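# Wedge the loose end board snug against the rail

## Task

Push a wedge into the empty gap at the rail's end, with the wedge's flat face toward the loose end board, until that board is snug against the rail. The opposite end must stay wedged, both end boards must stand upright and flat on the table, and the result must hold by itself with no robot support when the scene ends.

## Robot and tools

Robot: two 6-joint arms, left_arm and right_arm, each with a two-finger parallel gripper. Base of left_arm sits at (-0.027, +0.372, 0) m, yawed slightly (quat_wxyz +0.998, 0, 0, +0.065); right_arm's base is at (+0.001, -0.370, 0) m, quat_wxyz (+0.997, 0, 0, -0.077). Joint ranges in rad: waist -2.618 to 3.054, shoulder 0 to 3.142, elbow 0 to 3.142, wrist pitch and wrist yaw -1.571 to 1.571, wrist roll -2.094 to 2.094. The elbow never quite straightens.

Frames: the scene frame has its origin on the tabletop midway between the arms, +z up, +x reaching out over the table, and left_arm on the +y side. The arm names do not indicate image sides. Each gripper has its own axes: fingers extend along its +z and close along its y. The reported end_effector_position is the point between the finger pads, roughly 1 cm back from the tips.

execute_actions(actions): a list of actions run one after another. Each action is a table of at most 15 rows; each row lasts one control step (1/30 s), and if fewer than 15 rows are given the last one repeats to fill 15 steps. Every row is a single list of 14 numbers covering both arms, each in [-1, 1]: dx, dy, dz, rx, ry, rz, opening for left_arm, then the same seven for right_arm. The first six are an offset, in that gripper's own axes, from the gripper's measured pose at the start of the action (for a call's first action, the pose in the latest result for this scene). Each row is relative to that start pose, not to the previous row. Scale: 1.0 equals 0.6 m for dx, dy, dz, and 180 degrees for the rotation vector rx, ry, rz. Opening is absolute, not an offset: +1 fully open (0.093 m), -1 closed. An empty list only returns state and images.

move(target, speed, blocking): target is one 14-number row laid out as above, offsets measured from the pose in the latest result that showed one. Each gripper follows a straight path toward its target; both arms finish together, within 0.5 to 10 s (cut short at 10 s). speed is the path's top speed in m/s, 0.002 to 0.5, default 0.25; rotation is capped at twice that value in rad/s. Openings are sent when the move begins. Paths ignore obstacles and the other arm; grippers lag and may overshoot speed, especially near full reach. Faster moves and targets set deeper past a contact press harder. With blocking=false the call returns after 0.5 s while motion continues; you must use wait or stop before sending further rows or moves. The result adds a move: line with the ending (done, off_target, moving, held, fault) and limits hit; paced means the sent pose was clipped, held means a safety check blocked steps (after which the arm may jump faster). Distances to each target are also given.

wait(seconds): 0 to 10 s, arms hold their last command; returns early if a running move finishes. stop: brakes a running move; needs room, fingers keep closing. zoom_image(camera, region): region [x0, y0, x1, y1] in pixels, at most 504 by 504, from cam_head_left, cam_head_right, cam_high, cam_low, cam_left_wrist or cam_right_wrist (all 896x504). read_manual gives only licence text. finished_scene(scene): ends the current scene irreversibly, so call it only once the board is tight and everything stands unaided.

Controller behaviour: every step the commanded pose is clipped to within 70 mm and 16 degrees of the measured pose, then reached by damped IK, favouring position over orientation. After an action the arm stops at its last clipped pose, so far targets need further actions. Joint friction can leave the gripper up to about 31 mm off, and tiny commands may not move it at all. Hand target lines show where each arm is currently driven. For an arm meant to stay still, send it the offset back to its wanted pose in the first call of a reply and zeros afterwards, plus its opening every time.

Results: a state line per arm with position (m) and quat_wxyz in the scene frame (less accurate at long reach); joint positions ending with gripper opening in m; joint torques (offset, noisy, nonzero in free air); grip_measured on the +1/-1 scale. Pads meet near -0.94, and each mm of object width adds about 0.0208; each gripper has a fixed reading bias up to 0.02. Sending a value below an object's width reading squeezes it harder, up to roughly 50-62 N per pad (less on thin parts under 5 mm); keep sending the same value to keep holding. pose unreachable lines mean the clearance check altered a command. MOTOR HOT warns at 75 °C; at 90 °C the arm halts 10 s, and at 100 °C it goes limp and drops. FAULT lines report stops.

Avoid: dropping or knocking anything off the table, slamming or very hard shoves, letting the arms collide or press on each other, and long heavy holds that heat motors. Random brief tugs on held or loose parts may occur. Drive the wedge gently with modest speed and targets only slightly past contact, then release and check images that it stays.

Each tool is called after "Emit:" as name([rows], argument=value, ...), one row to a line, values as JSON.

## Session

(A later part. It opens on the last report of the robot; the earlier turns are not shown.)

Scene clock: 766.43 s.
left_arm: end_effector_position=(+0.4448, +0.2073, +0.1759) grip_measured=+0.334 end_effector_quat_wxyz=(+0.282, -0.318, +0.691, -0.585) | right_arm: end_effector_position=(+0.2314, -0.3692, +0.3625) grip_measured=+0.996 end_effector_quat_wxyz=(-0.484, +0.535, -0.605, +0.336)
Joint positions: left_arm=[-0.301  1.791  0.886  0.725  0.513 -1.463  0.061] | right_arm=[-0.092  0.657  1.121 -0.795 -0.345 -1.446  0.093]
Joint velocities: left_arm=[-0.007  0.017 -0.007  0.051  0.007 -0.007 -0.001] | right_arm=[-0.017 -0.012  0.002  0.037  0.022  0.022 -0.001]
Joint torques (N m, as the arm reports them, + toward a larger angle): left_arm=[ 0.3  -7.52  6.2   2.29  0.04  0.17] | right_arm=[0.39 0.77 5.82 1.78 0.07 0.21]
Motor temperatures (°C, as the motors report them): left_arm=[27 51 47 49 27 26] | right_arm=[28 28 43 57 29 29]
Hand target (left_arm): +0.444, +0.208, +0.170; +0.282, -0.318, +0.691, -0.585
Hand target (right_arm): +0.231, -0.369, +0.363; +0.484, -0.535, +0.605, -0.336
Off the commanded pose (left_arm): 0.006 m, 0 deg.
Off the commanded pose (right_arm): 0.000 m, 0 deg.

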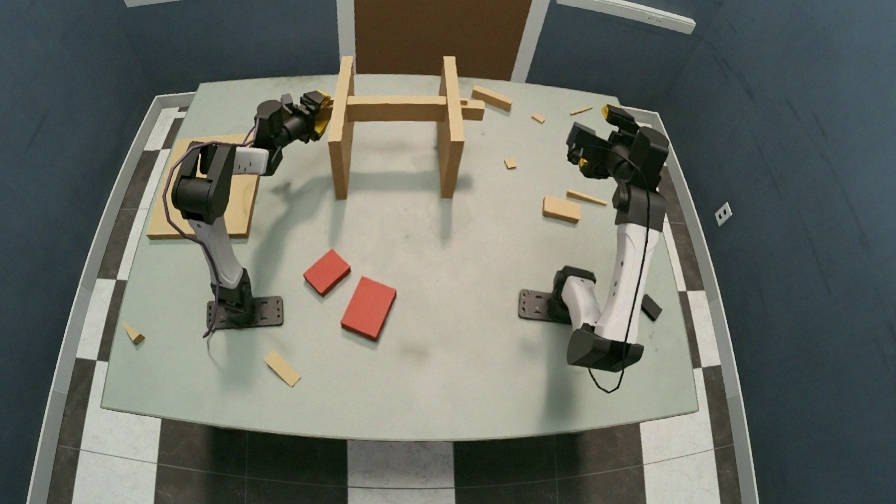

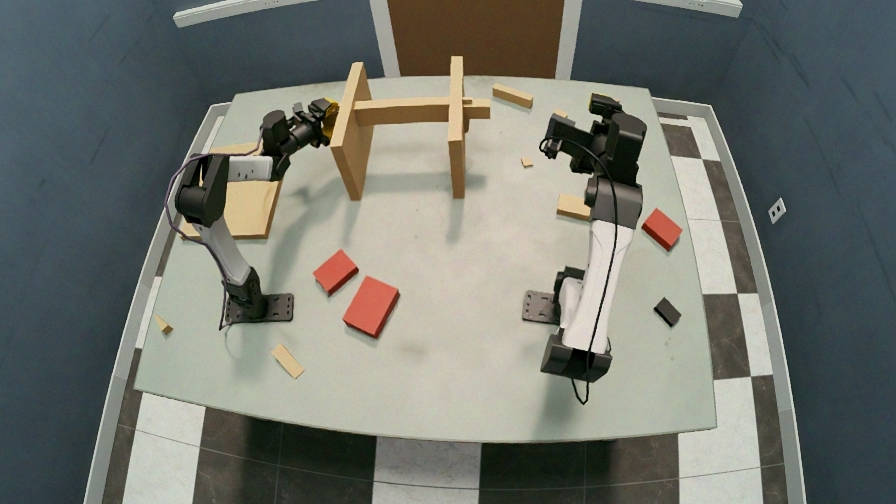

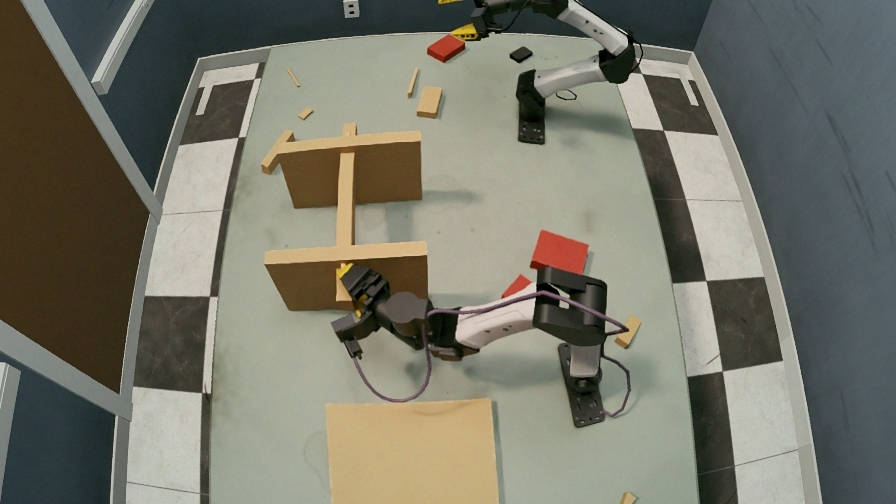

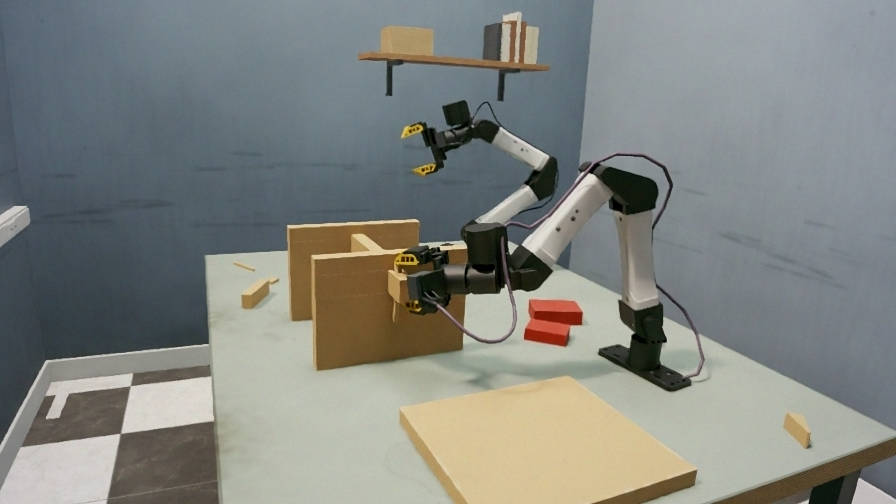

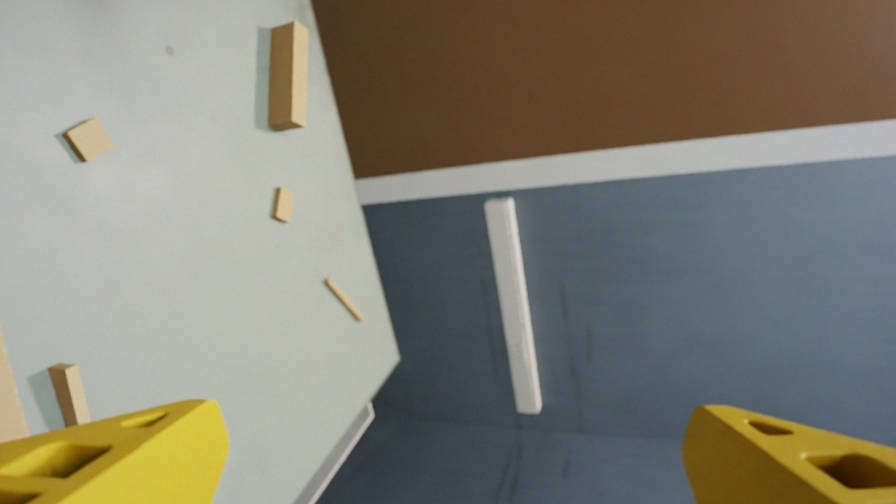

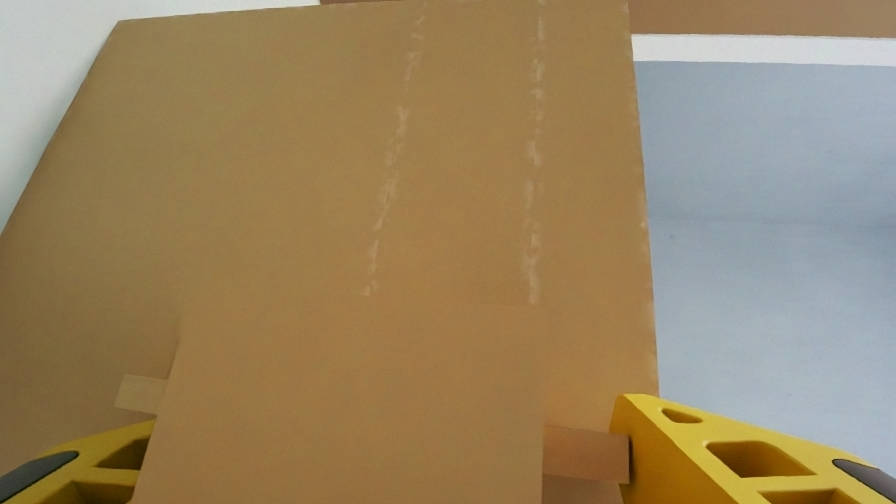

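Emit:
execute_actions([
  [[0,0.008,0,0,0,0,0.34,0,0,0,0,0,0,1],[0,0.006,0,0,0,0,0.36,0,0,0,0,0,0,1],[0,0.004,0,0,0,0,0.38,0,0,0,0,0,0,1],[0,0.002,0,0,0,0,0.40,0,0,0,0,0,0,1],[0,0,0,0,0,0,0.42,0,0,0,0,0,0,1],[0,0,0,0,0,0,0.44,0,0,0,0,0,0,1],[0,0,0,0,0,0,0.46,0,0,0,0,0,0,1],[0,0,0,0,0,0,0.49,0,0,0,0,0,0,1],[0,0,0,0,0,0,0.53,0,0,0,0,0,0,1],[0,0,0,0,0,0,0.58,0,0,0,0,0,0,1],[0,0,0,0,0,0,0.64,0,0,0,0,0,0,1],[0,0,0,0,0,0,0.70,0,0,0,0,0,0,1],[0,0,0,0,0,0,0.76,0,0,0,0,0,0,1],[0,0,0,0,0,0,0.82,0,0,0,0,0,0,1],[0,0,0,0,0,0,0.88,0,0,0,0,0,0,1]],
])

Emit:
move(target=[0, 0.012, -0.125, 0, 0, 0, 0.9, 0, 0, 0, 0, 0, 0, 1], speed=0.05)

Emit:
zoom_image(camera="cam_low", region=[270, 200, 490, 380])

Emit:
zoom_image(camera="cam_head_left", region=[290, 50, 500, 210])

Scene clock: 776.07 s.
left_arm: end_effector_position=(+0.4448, +0.2073, +0.1759) grip_measured=+0.849 end_effector_quat_wxyz=(+0.283, -0.318, +0.691, -0.585) | right_arm: end_effector_position=(+0.2314, -0.3692, +0.3625) grip_measured=+0.996 end_effector_quat_wxyz=(-0.484, +0.535, -0.605, +0.336)
Joint positions: left_arm=[-0.301  1.791  0.886  0.725  0.513 -1.462  0.086] | right_arm=[-0.092  0.657  1.121 -0.795 -0.345 -1.446  0.093]
Joint velocities: left_arm=[-0.012 -0.007 -0.007  0.037  0.007 -0.037  0.059] | right_arm=[-0.002  0.002  0.002  0.051 -0.037  0.007 -0.   ]
Joint torques (N m, as the arm reports them, + toward a larger angle): left_arm=[ 0.12 -8.44  7.32  2.08  0.02  0.18] | right_arm=[0.41 0.78 5.83 1.78 0.07 0.21]
Motor temperatures (°C, as the motors report them): left_arm=[27 51 46 50 27 26] | right_arm=[28 28 43 57 29 29]
Hand target (left_arm): +0.445, +0.207, +0.176; +0.282, -0.318, +0.691, -0.585
Hand target (right_arm): +0.231, -0.369, +0.363; +0.484, -0.535, +0.605, -0.336
Off the commanded pose (left_arm): 0.000 m, 0 deg.
Off the commanded pose (right_arm): 0.000 m, 0 deg.

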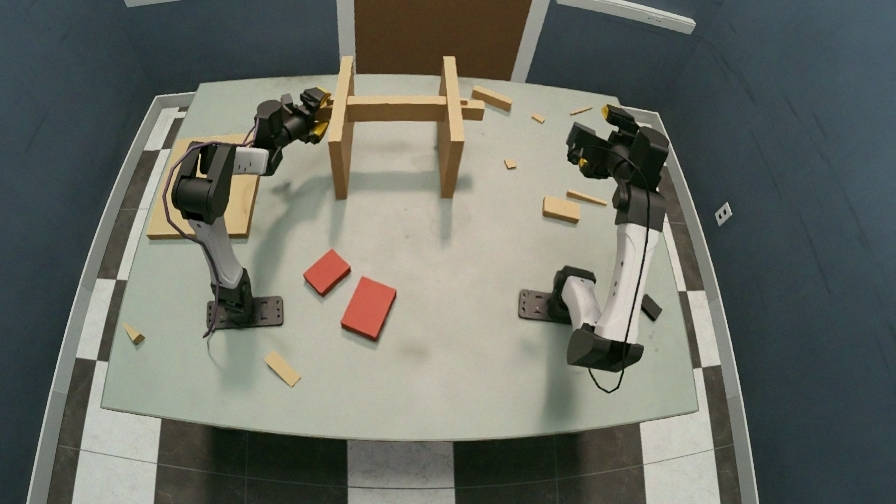

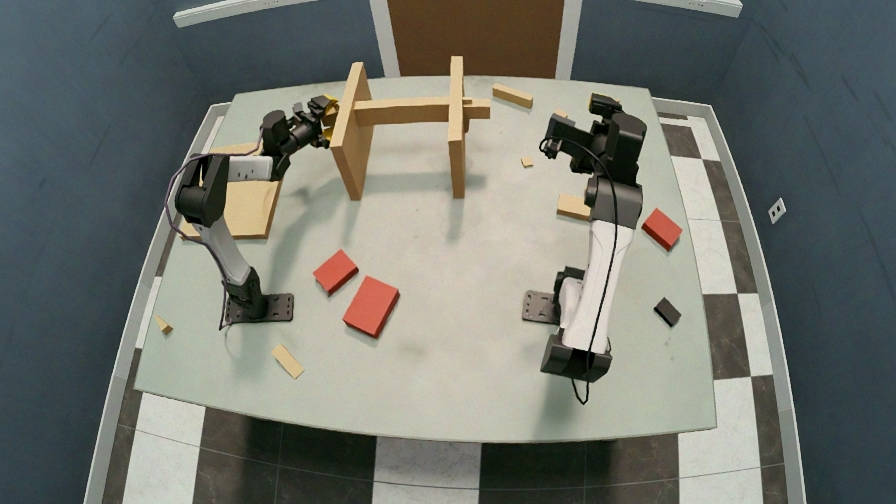

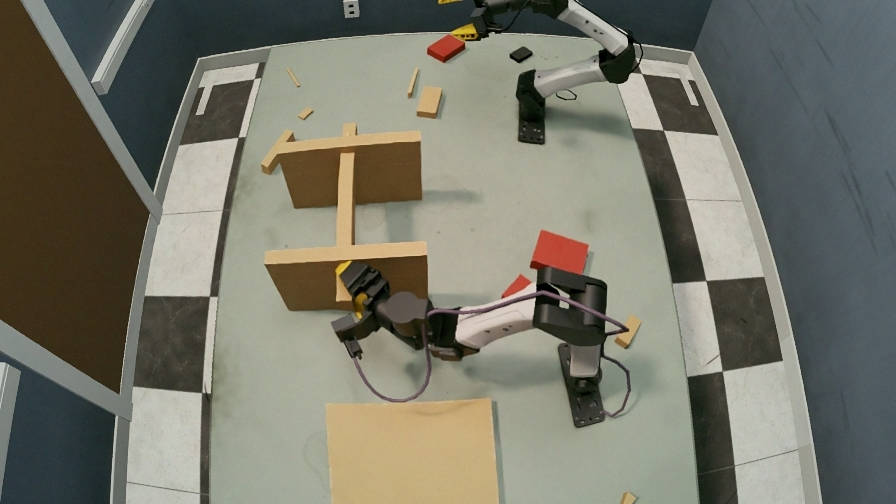

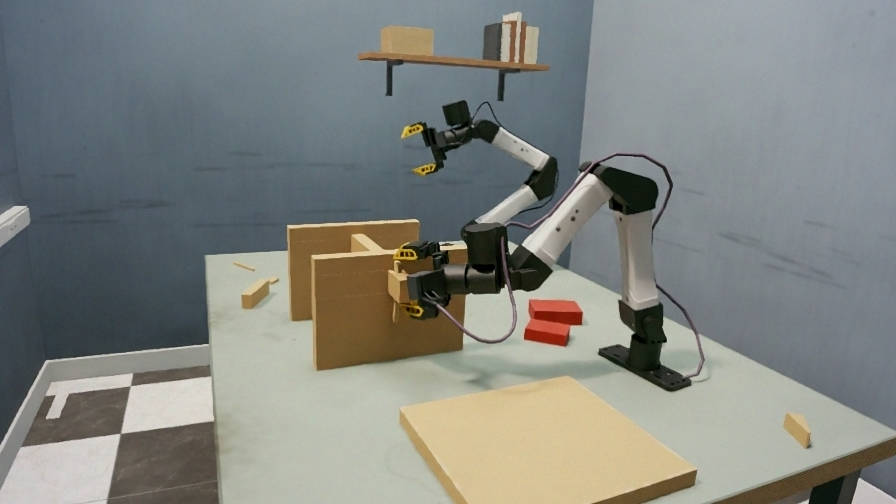

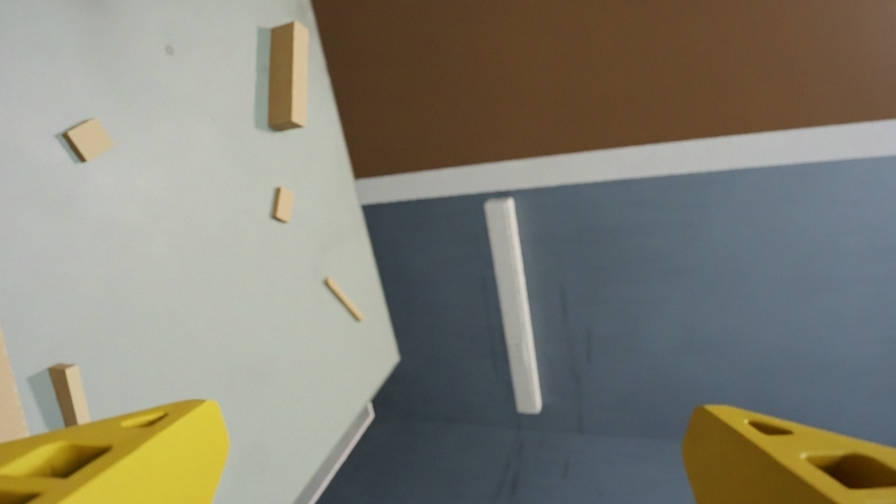

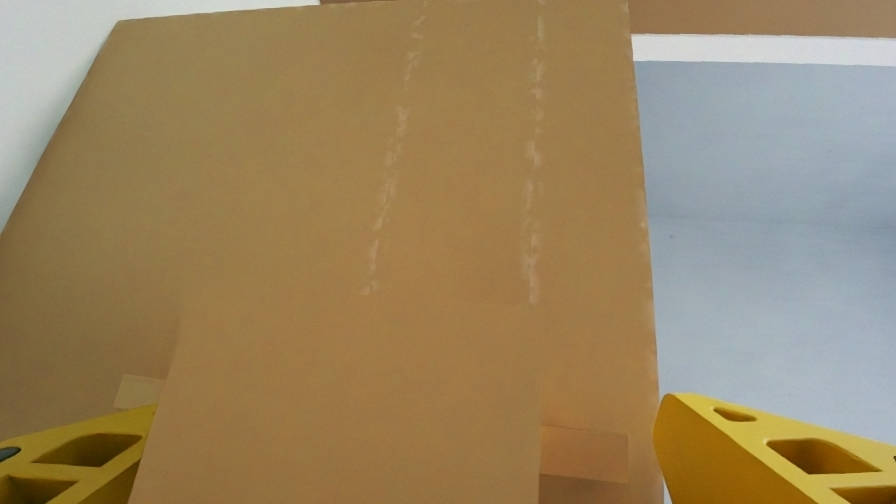

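Scene clock: 777.87 s.
left_arm: end_effector_position=(+0.3900, +0.2501, +0.1760) grip_measured=+0.898 end_effector_quat_wxyz=(+0.276, -0.322, +0.690, -0.586) | right_arm: end_effector_position=(+0.2314, -0.3692, +0.3625) grip_measured=+0.996 end_effector_quat_wxyz=(-0.484, +0.535, -0.605, +0.336)
Joint positions: left_arm=[-0.186  1.579  0.654  0.725  0.629 -1.448  0.088] | right_arm=[-0.092  0.657  1.121 -0.795 -0.345 -1.446  0.093]
Joint velocities: left_arm=[-0.007 -0.017 -0.012  0.007 -0.037 -0.051  0.   ] | right_arm=[-0.007 -0.007 -0.007 -0.007 -0.037 -0.037 -0.001]
Joint torques (N m, as the arm reports them, + toward a larger angle): left_arm=[ 0.94 -8.08  5.9   2.    0.12  0.26] | right_arm=[0.41 0.78 5.84 1.78 0.07 0.21]
Motor temperatures (°C, as the motors report them): left_arm=[27 51 46 50 27 26] | right_arm=[28 28 43 57 29 29]
Hand target (left_arm): +0.386, +0.254, +0.179; +0.282, -0.318, +0.690, -0.586
Hand target (right_arm): +0.231, -0.369, +0.363; +0.484, -0.535, +0.605, -0.336
Off the commanded pose (left_arm): 0.008 m, 1 deg.
Off the commanded pose (right_arm): 0.000 m, 0 deg.
move: done

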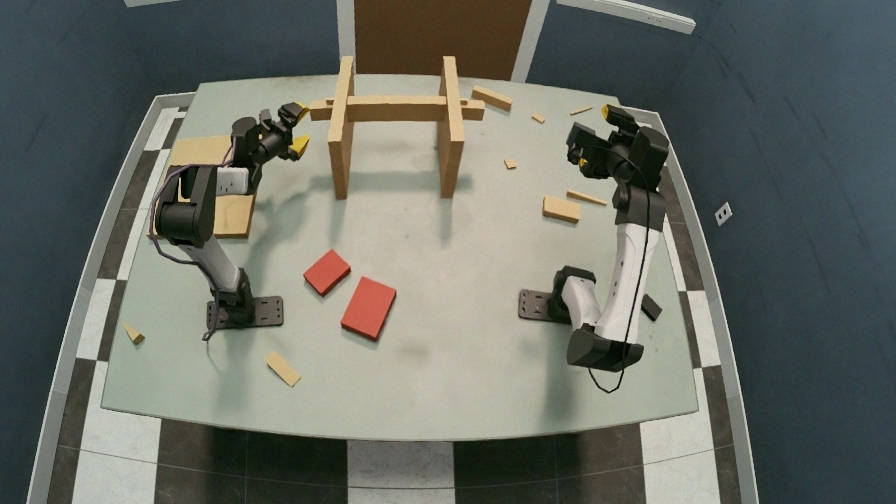

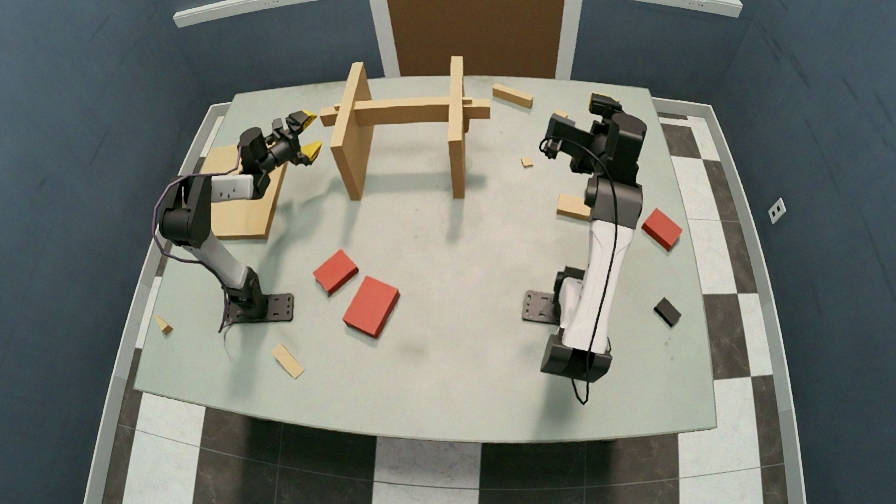

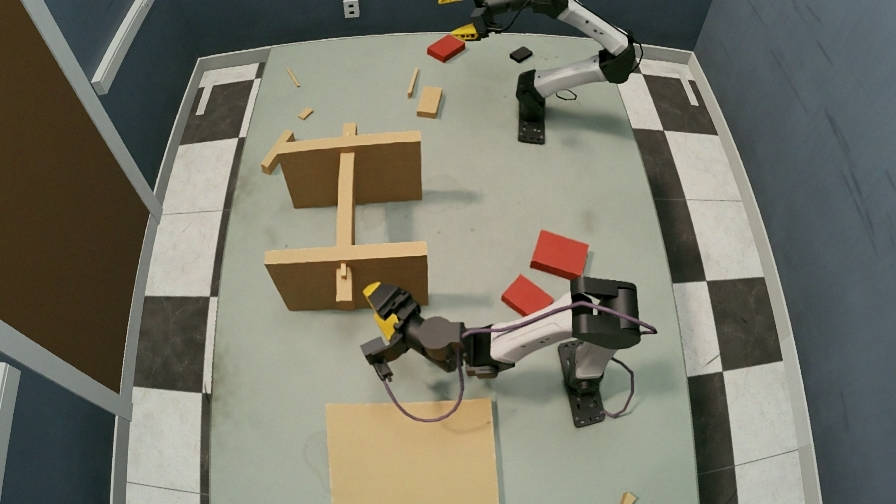

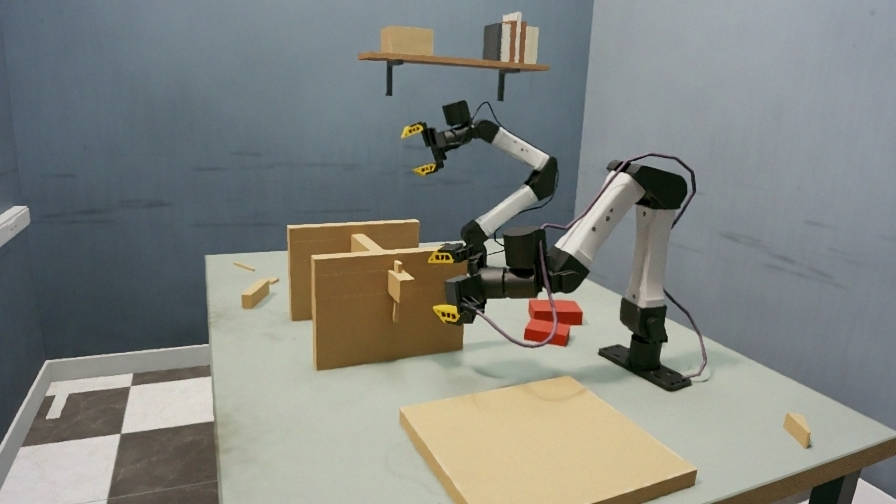

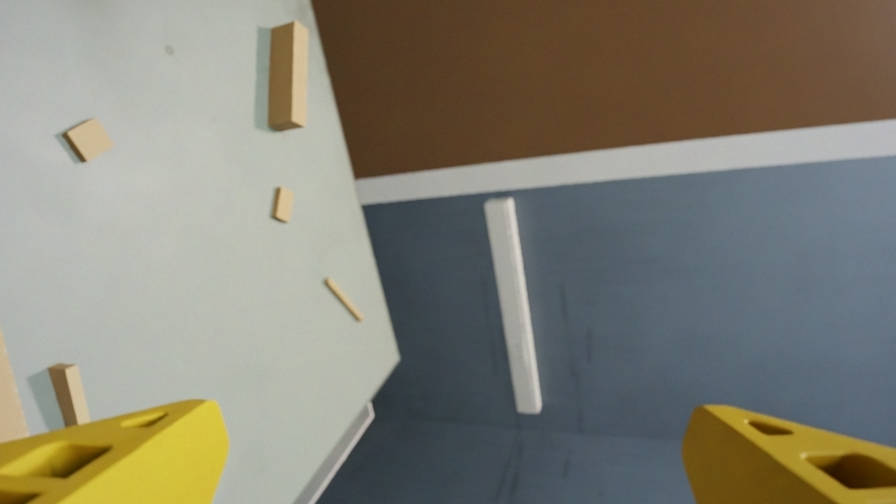

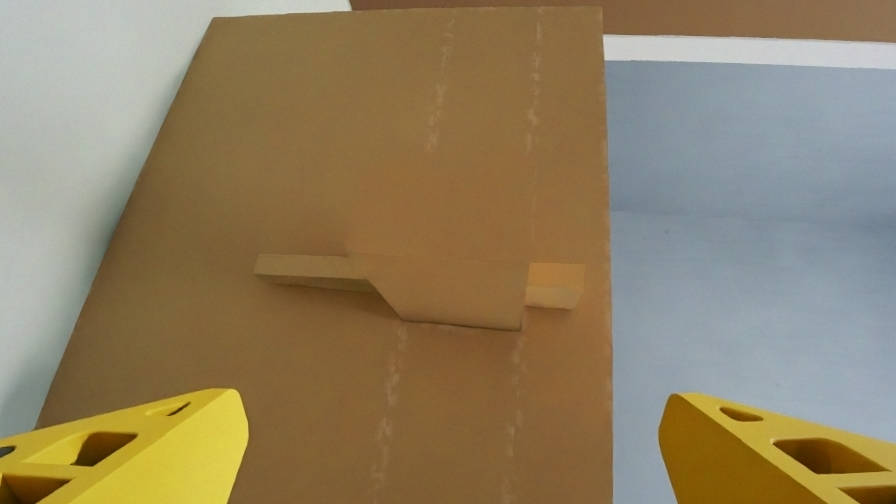

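Region (270, 200, 490, 380) of cam_low's 896x504 image, scaled by 2.291, with more detail than that image has; it fills the top 412 rows of this view, and the rest is white.

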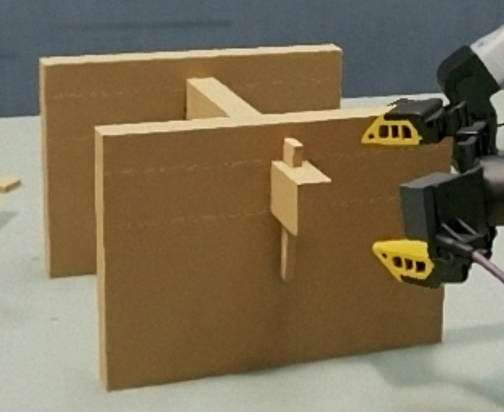

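Region (290, 50, 500, 210) of cam_head_left's 896x504 image, scaled by 2.400, with more detail than that image has; it fills the top 384 rows of this view, and the rest is white.

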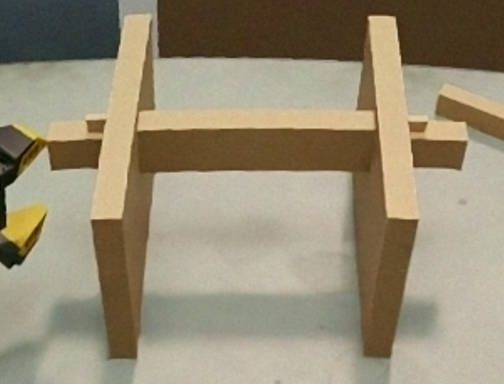

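I'll check the current state before ending the scene.

Emit:
execute_actions(actions=[])

Scene clock: 782.57 s.
left_arm: end_effector_position=(+0.3897, +0.2498, +0.1760) grip_measured=+0.898 end_effector_quat_wxyz=(+0.275, -0.321, +0.691, -0.586) | right_arm: end_effector_position=(+0.2314, -0.3692, +0.3625) grip_measured=+0.996 end_effector_quat_wxyz=(-0.484, +0.535, -0.605, +0.336)
Joint positions: left_arm=[-0.186  1.579  0.654  0.725  0.631 -1.448  0.088] | right_arm=[-0.092  0.657  1.121 -0.795 -0.345 -1.446  0.093]
Joint velocities: left_arm=[-0.022  0.007  0.007 -0.007  0.022 -0.051  0.   ] | right_arm=[-0.007  0.012 -0.007  0.066  0.007 -0.066 -0.   ]
Joint torques (N m, as the arm reports them, + toward a larger angle): left_arm=[ 1.01 -8.2   5.99  1.98  0.11  0.28] | right_arm=[0.4  0.78 5.83 1.79 0.07 0.21]
Motor temperatures (°C, as the motors report them): left_arm=[27 52 46 49 27 26] | right_arm=[28 28 43 57 29 29]
Hand target (left_arm): +0.386, +0.254, +0.179; +0.282, -0.318, +0.690, -0.586
Hand target (right_arm): +0.231, -0.369, +0.363; +0.484, -0.535, +0.605, -0.336
Off the commanded pose (left_arm): 0.008 m, 1 deg.
Off the commanded pose (right_arm): 0.000 m, 0 deg.

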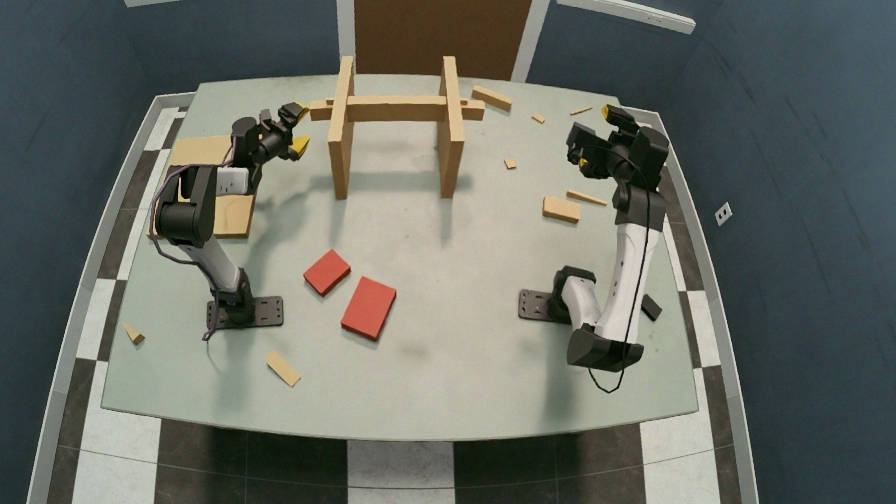

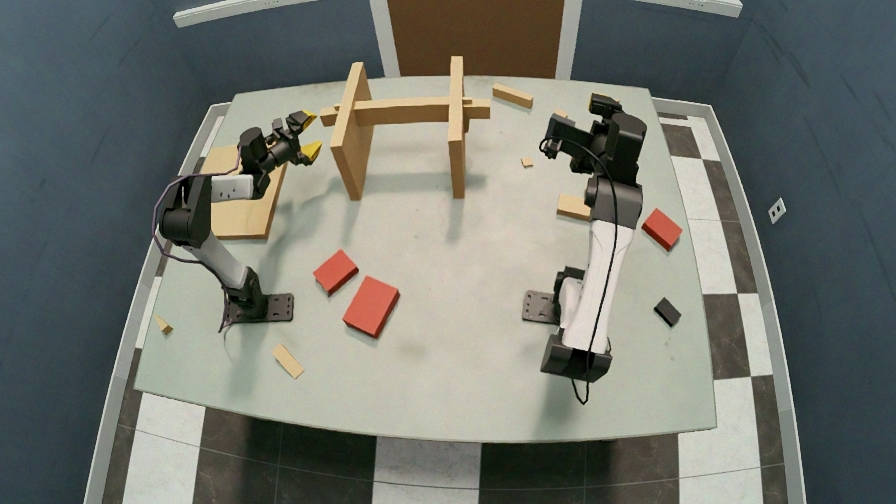

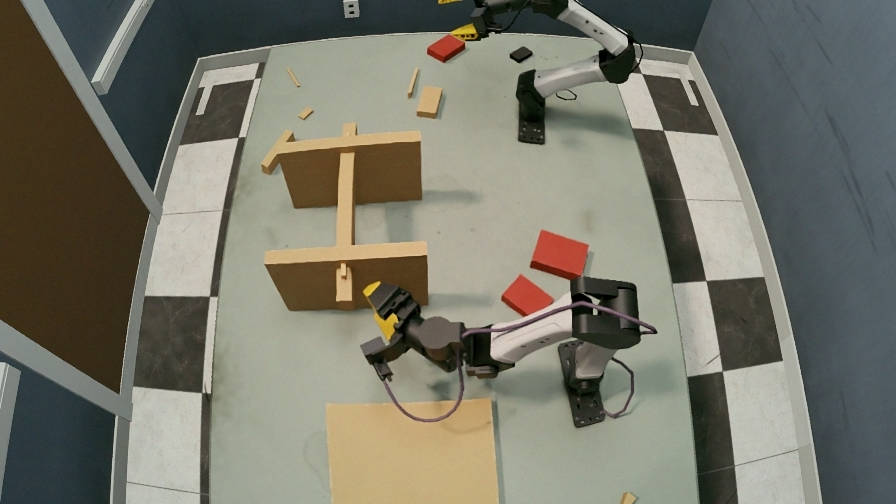

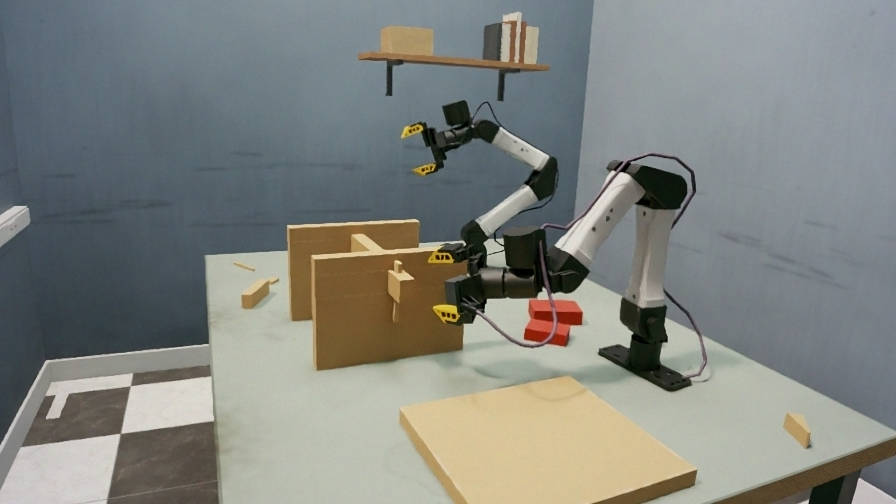

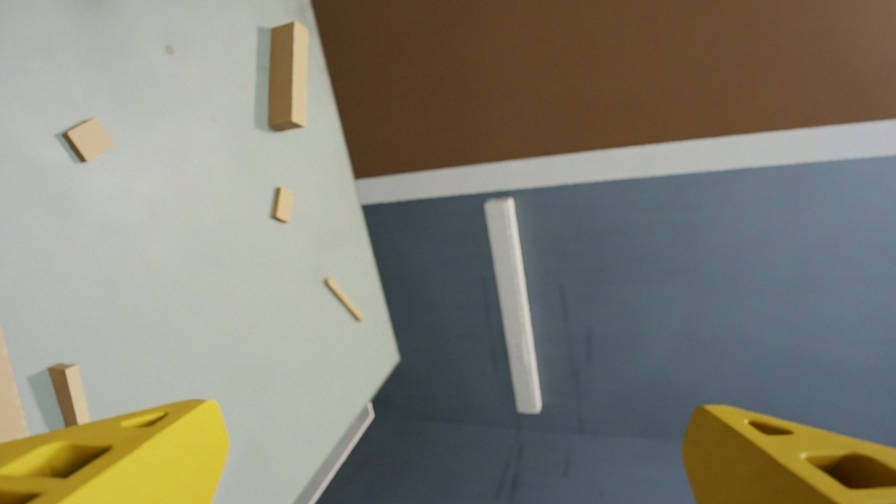

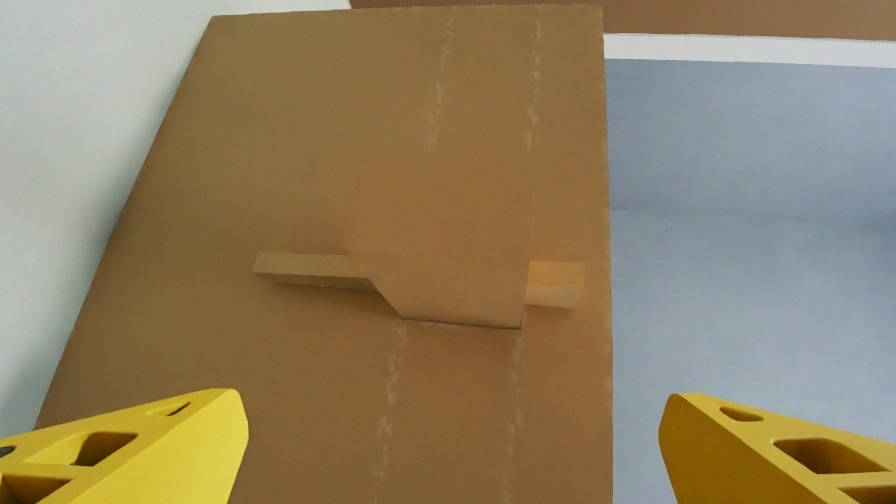

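Emit:
zoom_image(camera="cam_head_left", region=[290, 40, 510, 210])

Emit:
zoom_image(camera="cam_head_right", region=[300, 40, 520, 210])

Region (290, 40, 510, 210) of cam_head_left's 896x504 image, scaled by 2.291, with more detail than that image has; it fills the top 389 rows of this view, and the rest is white.

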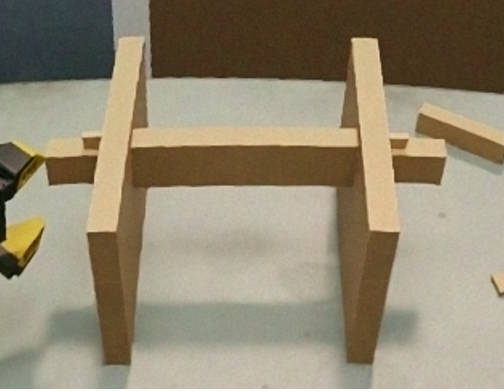

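Region (300, 40, 520, 210) of cam_head_right's 896x504 image, scaled by 2.291, with more detail than that image has; it fills the top 389 rows of this view, and the rest is white.

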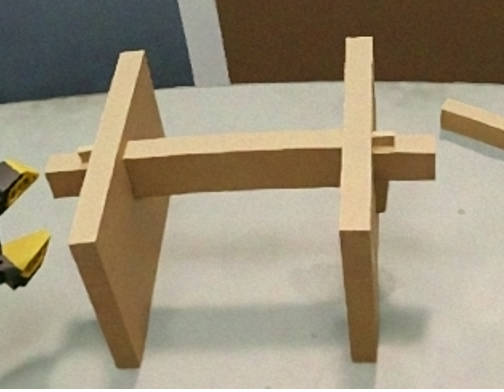

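Both wedges sit at the same height, the board is tight against the rail, and the robot isn't touching anything.

Emit:
finished_scene(scene=2)

The scene is finished: the task was done.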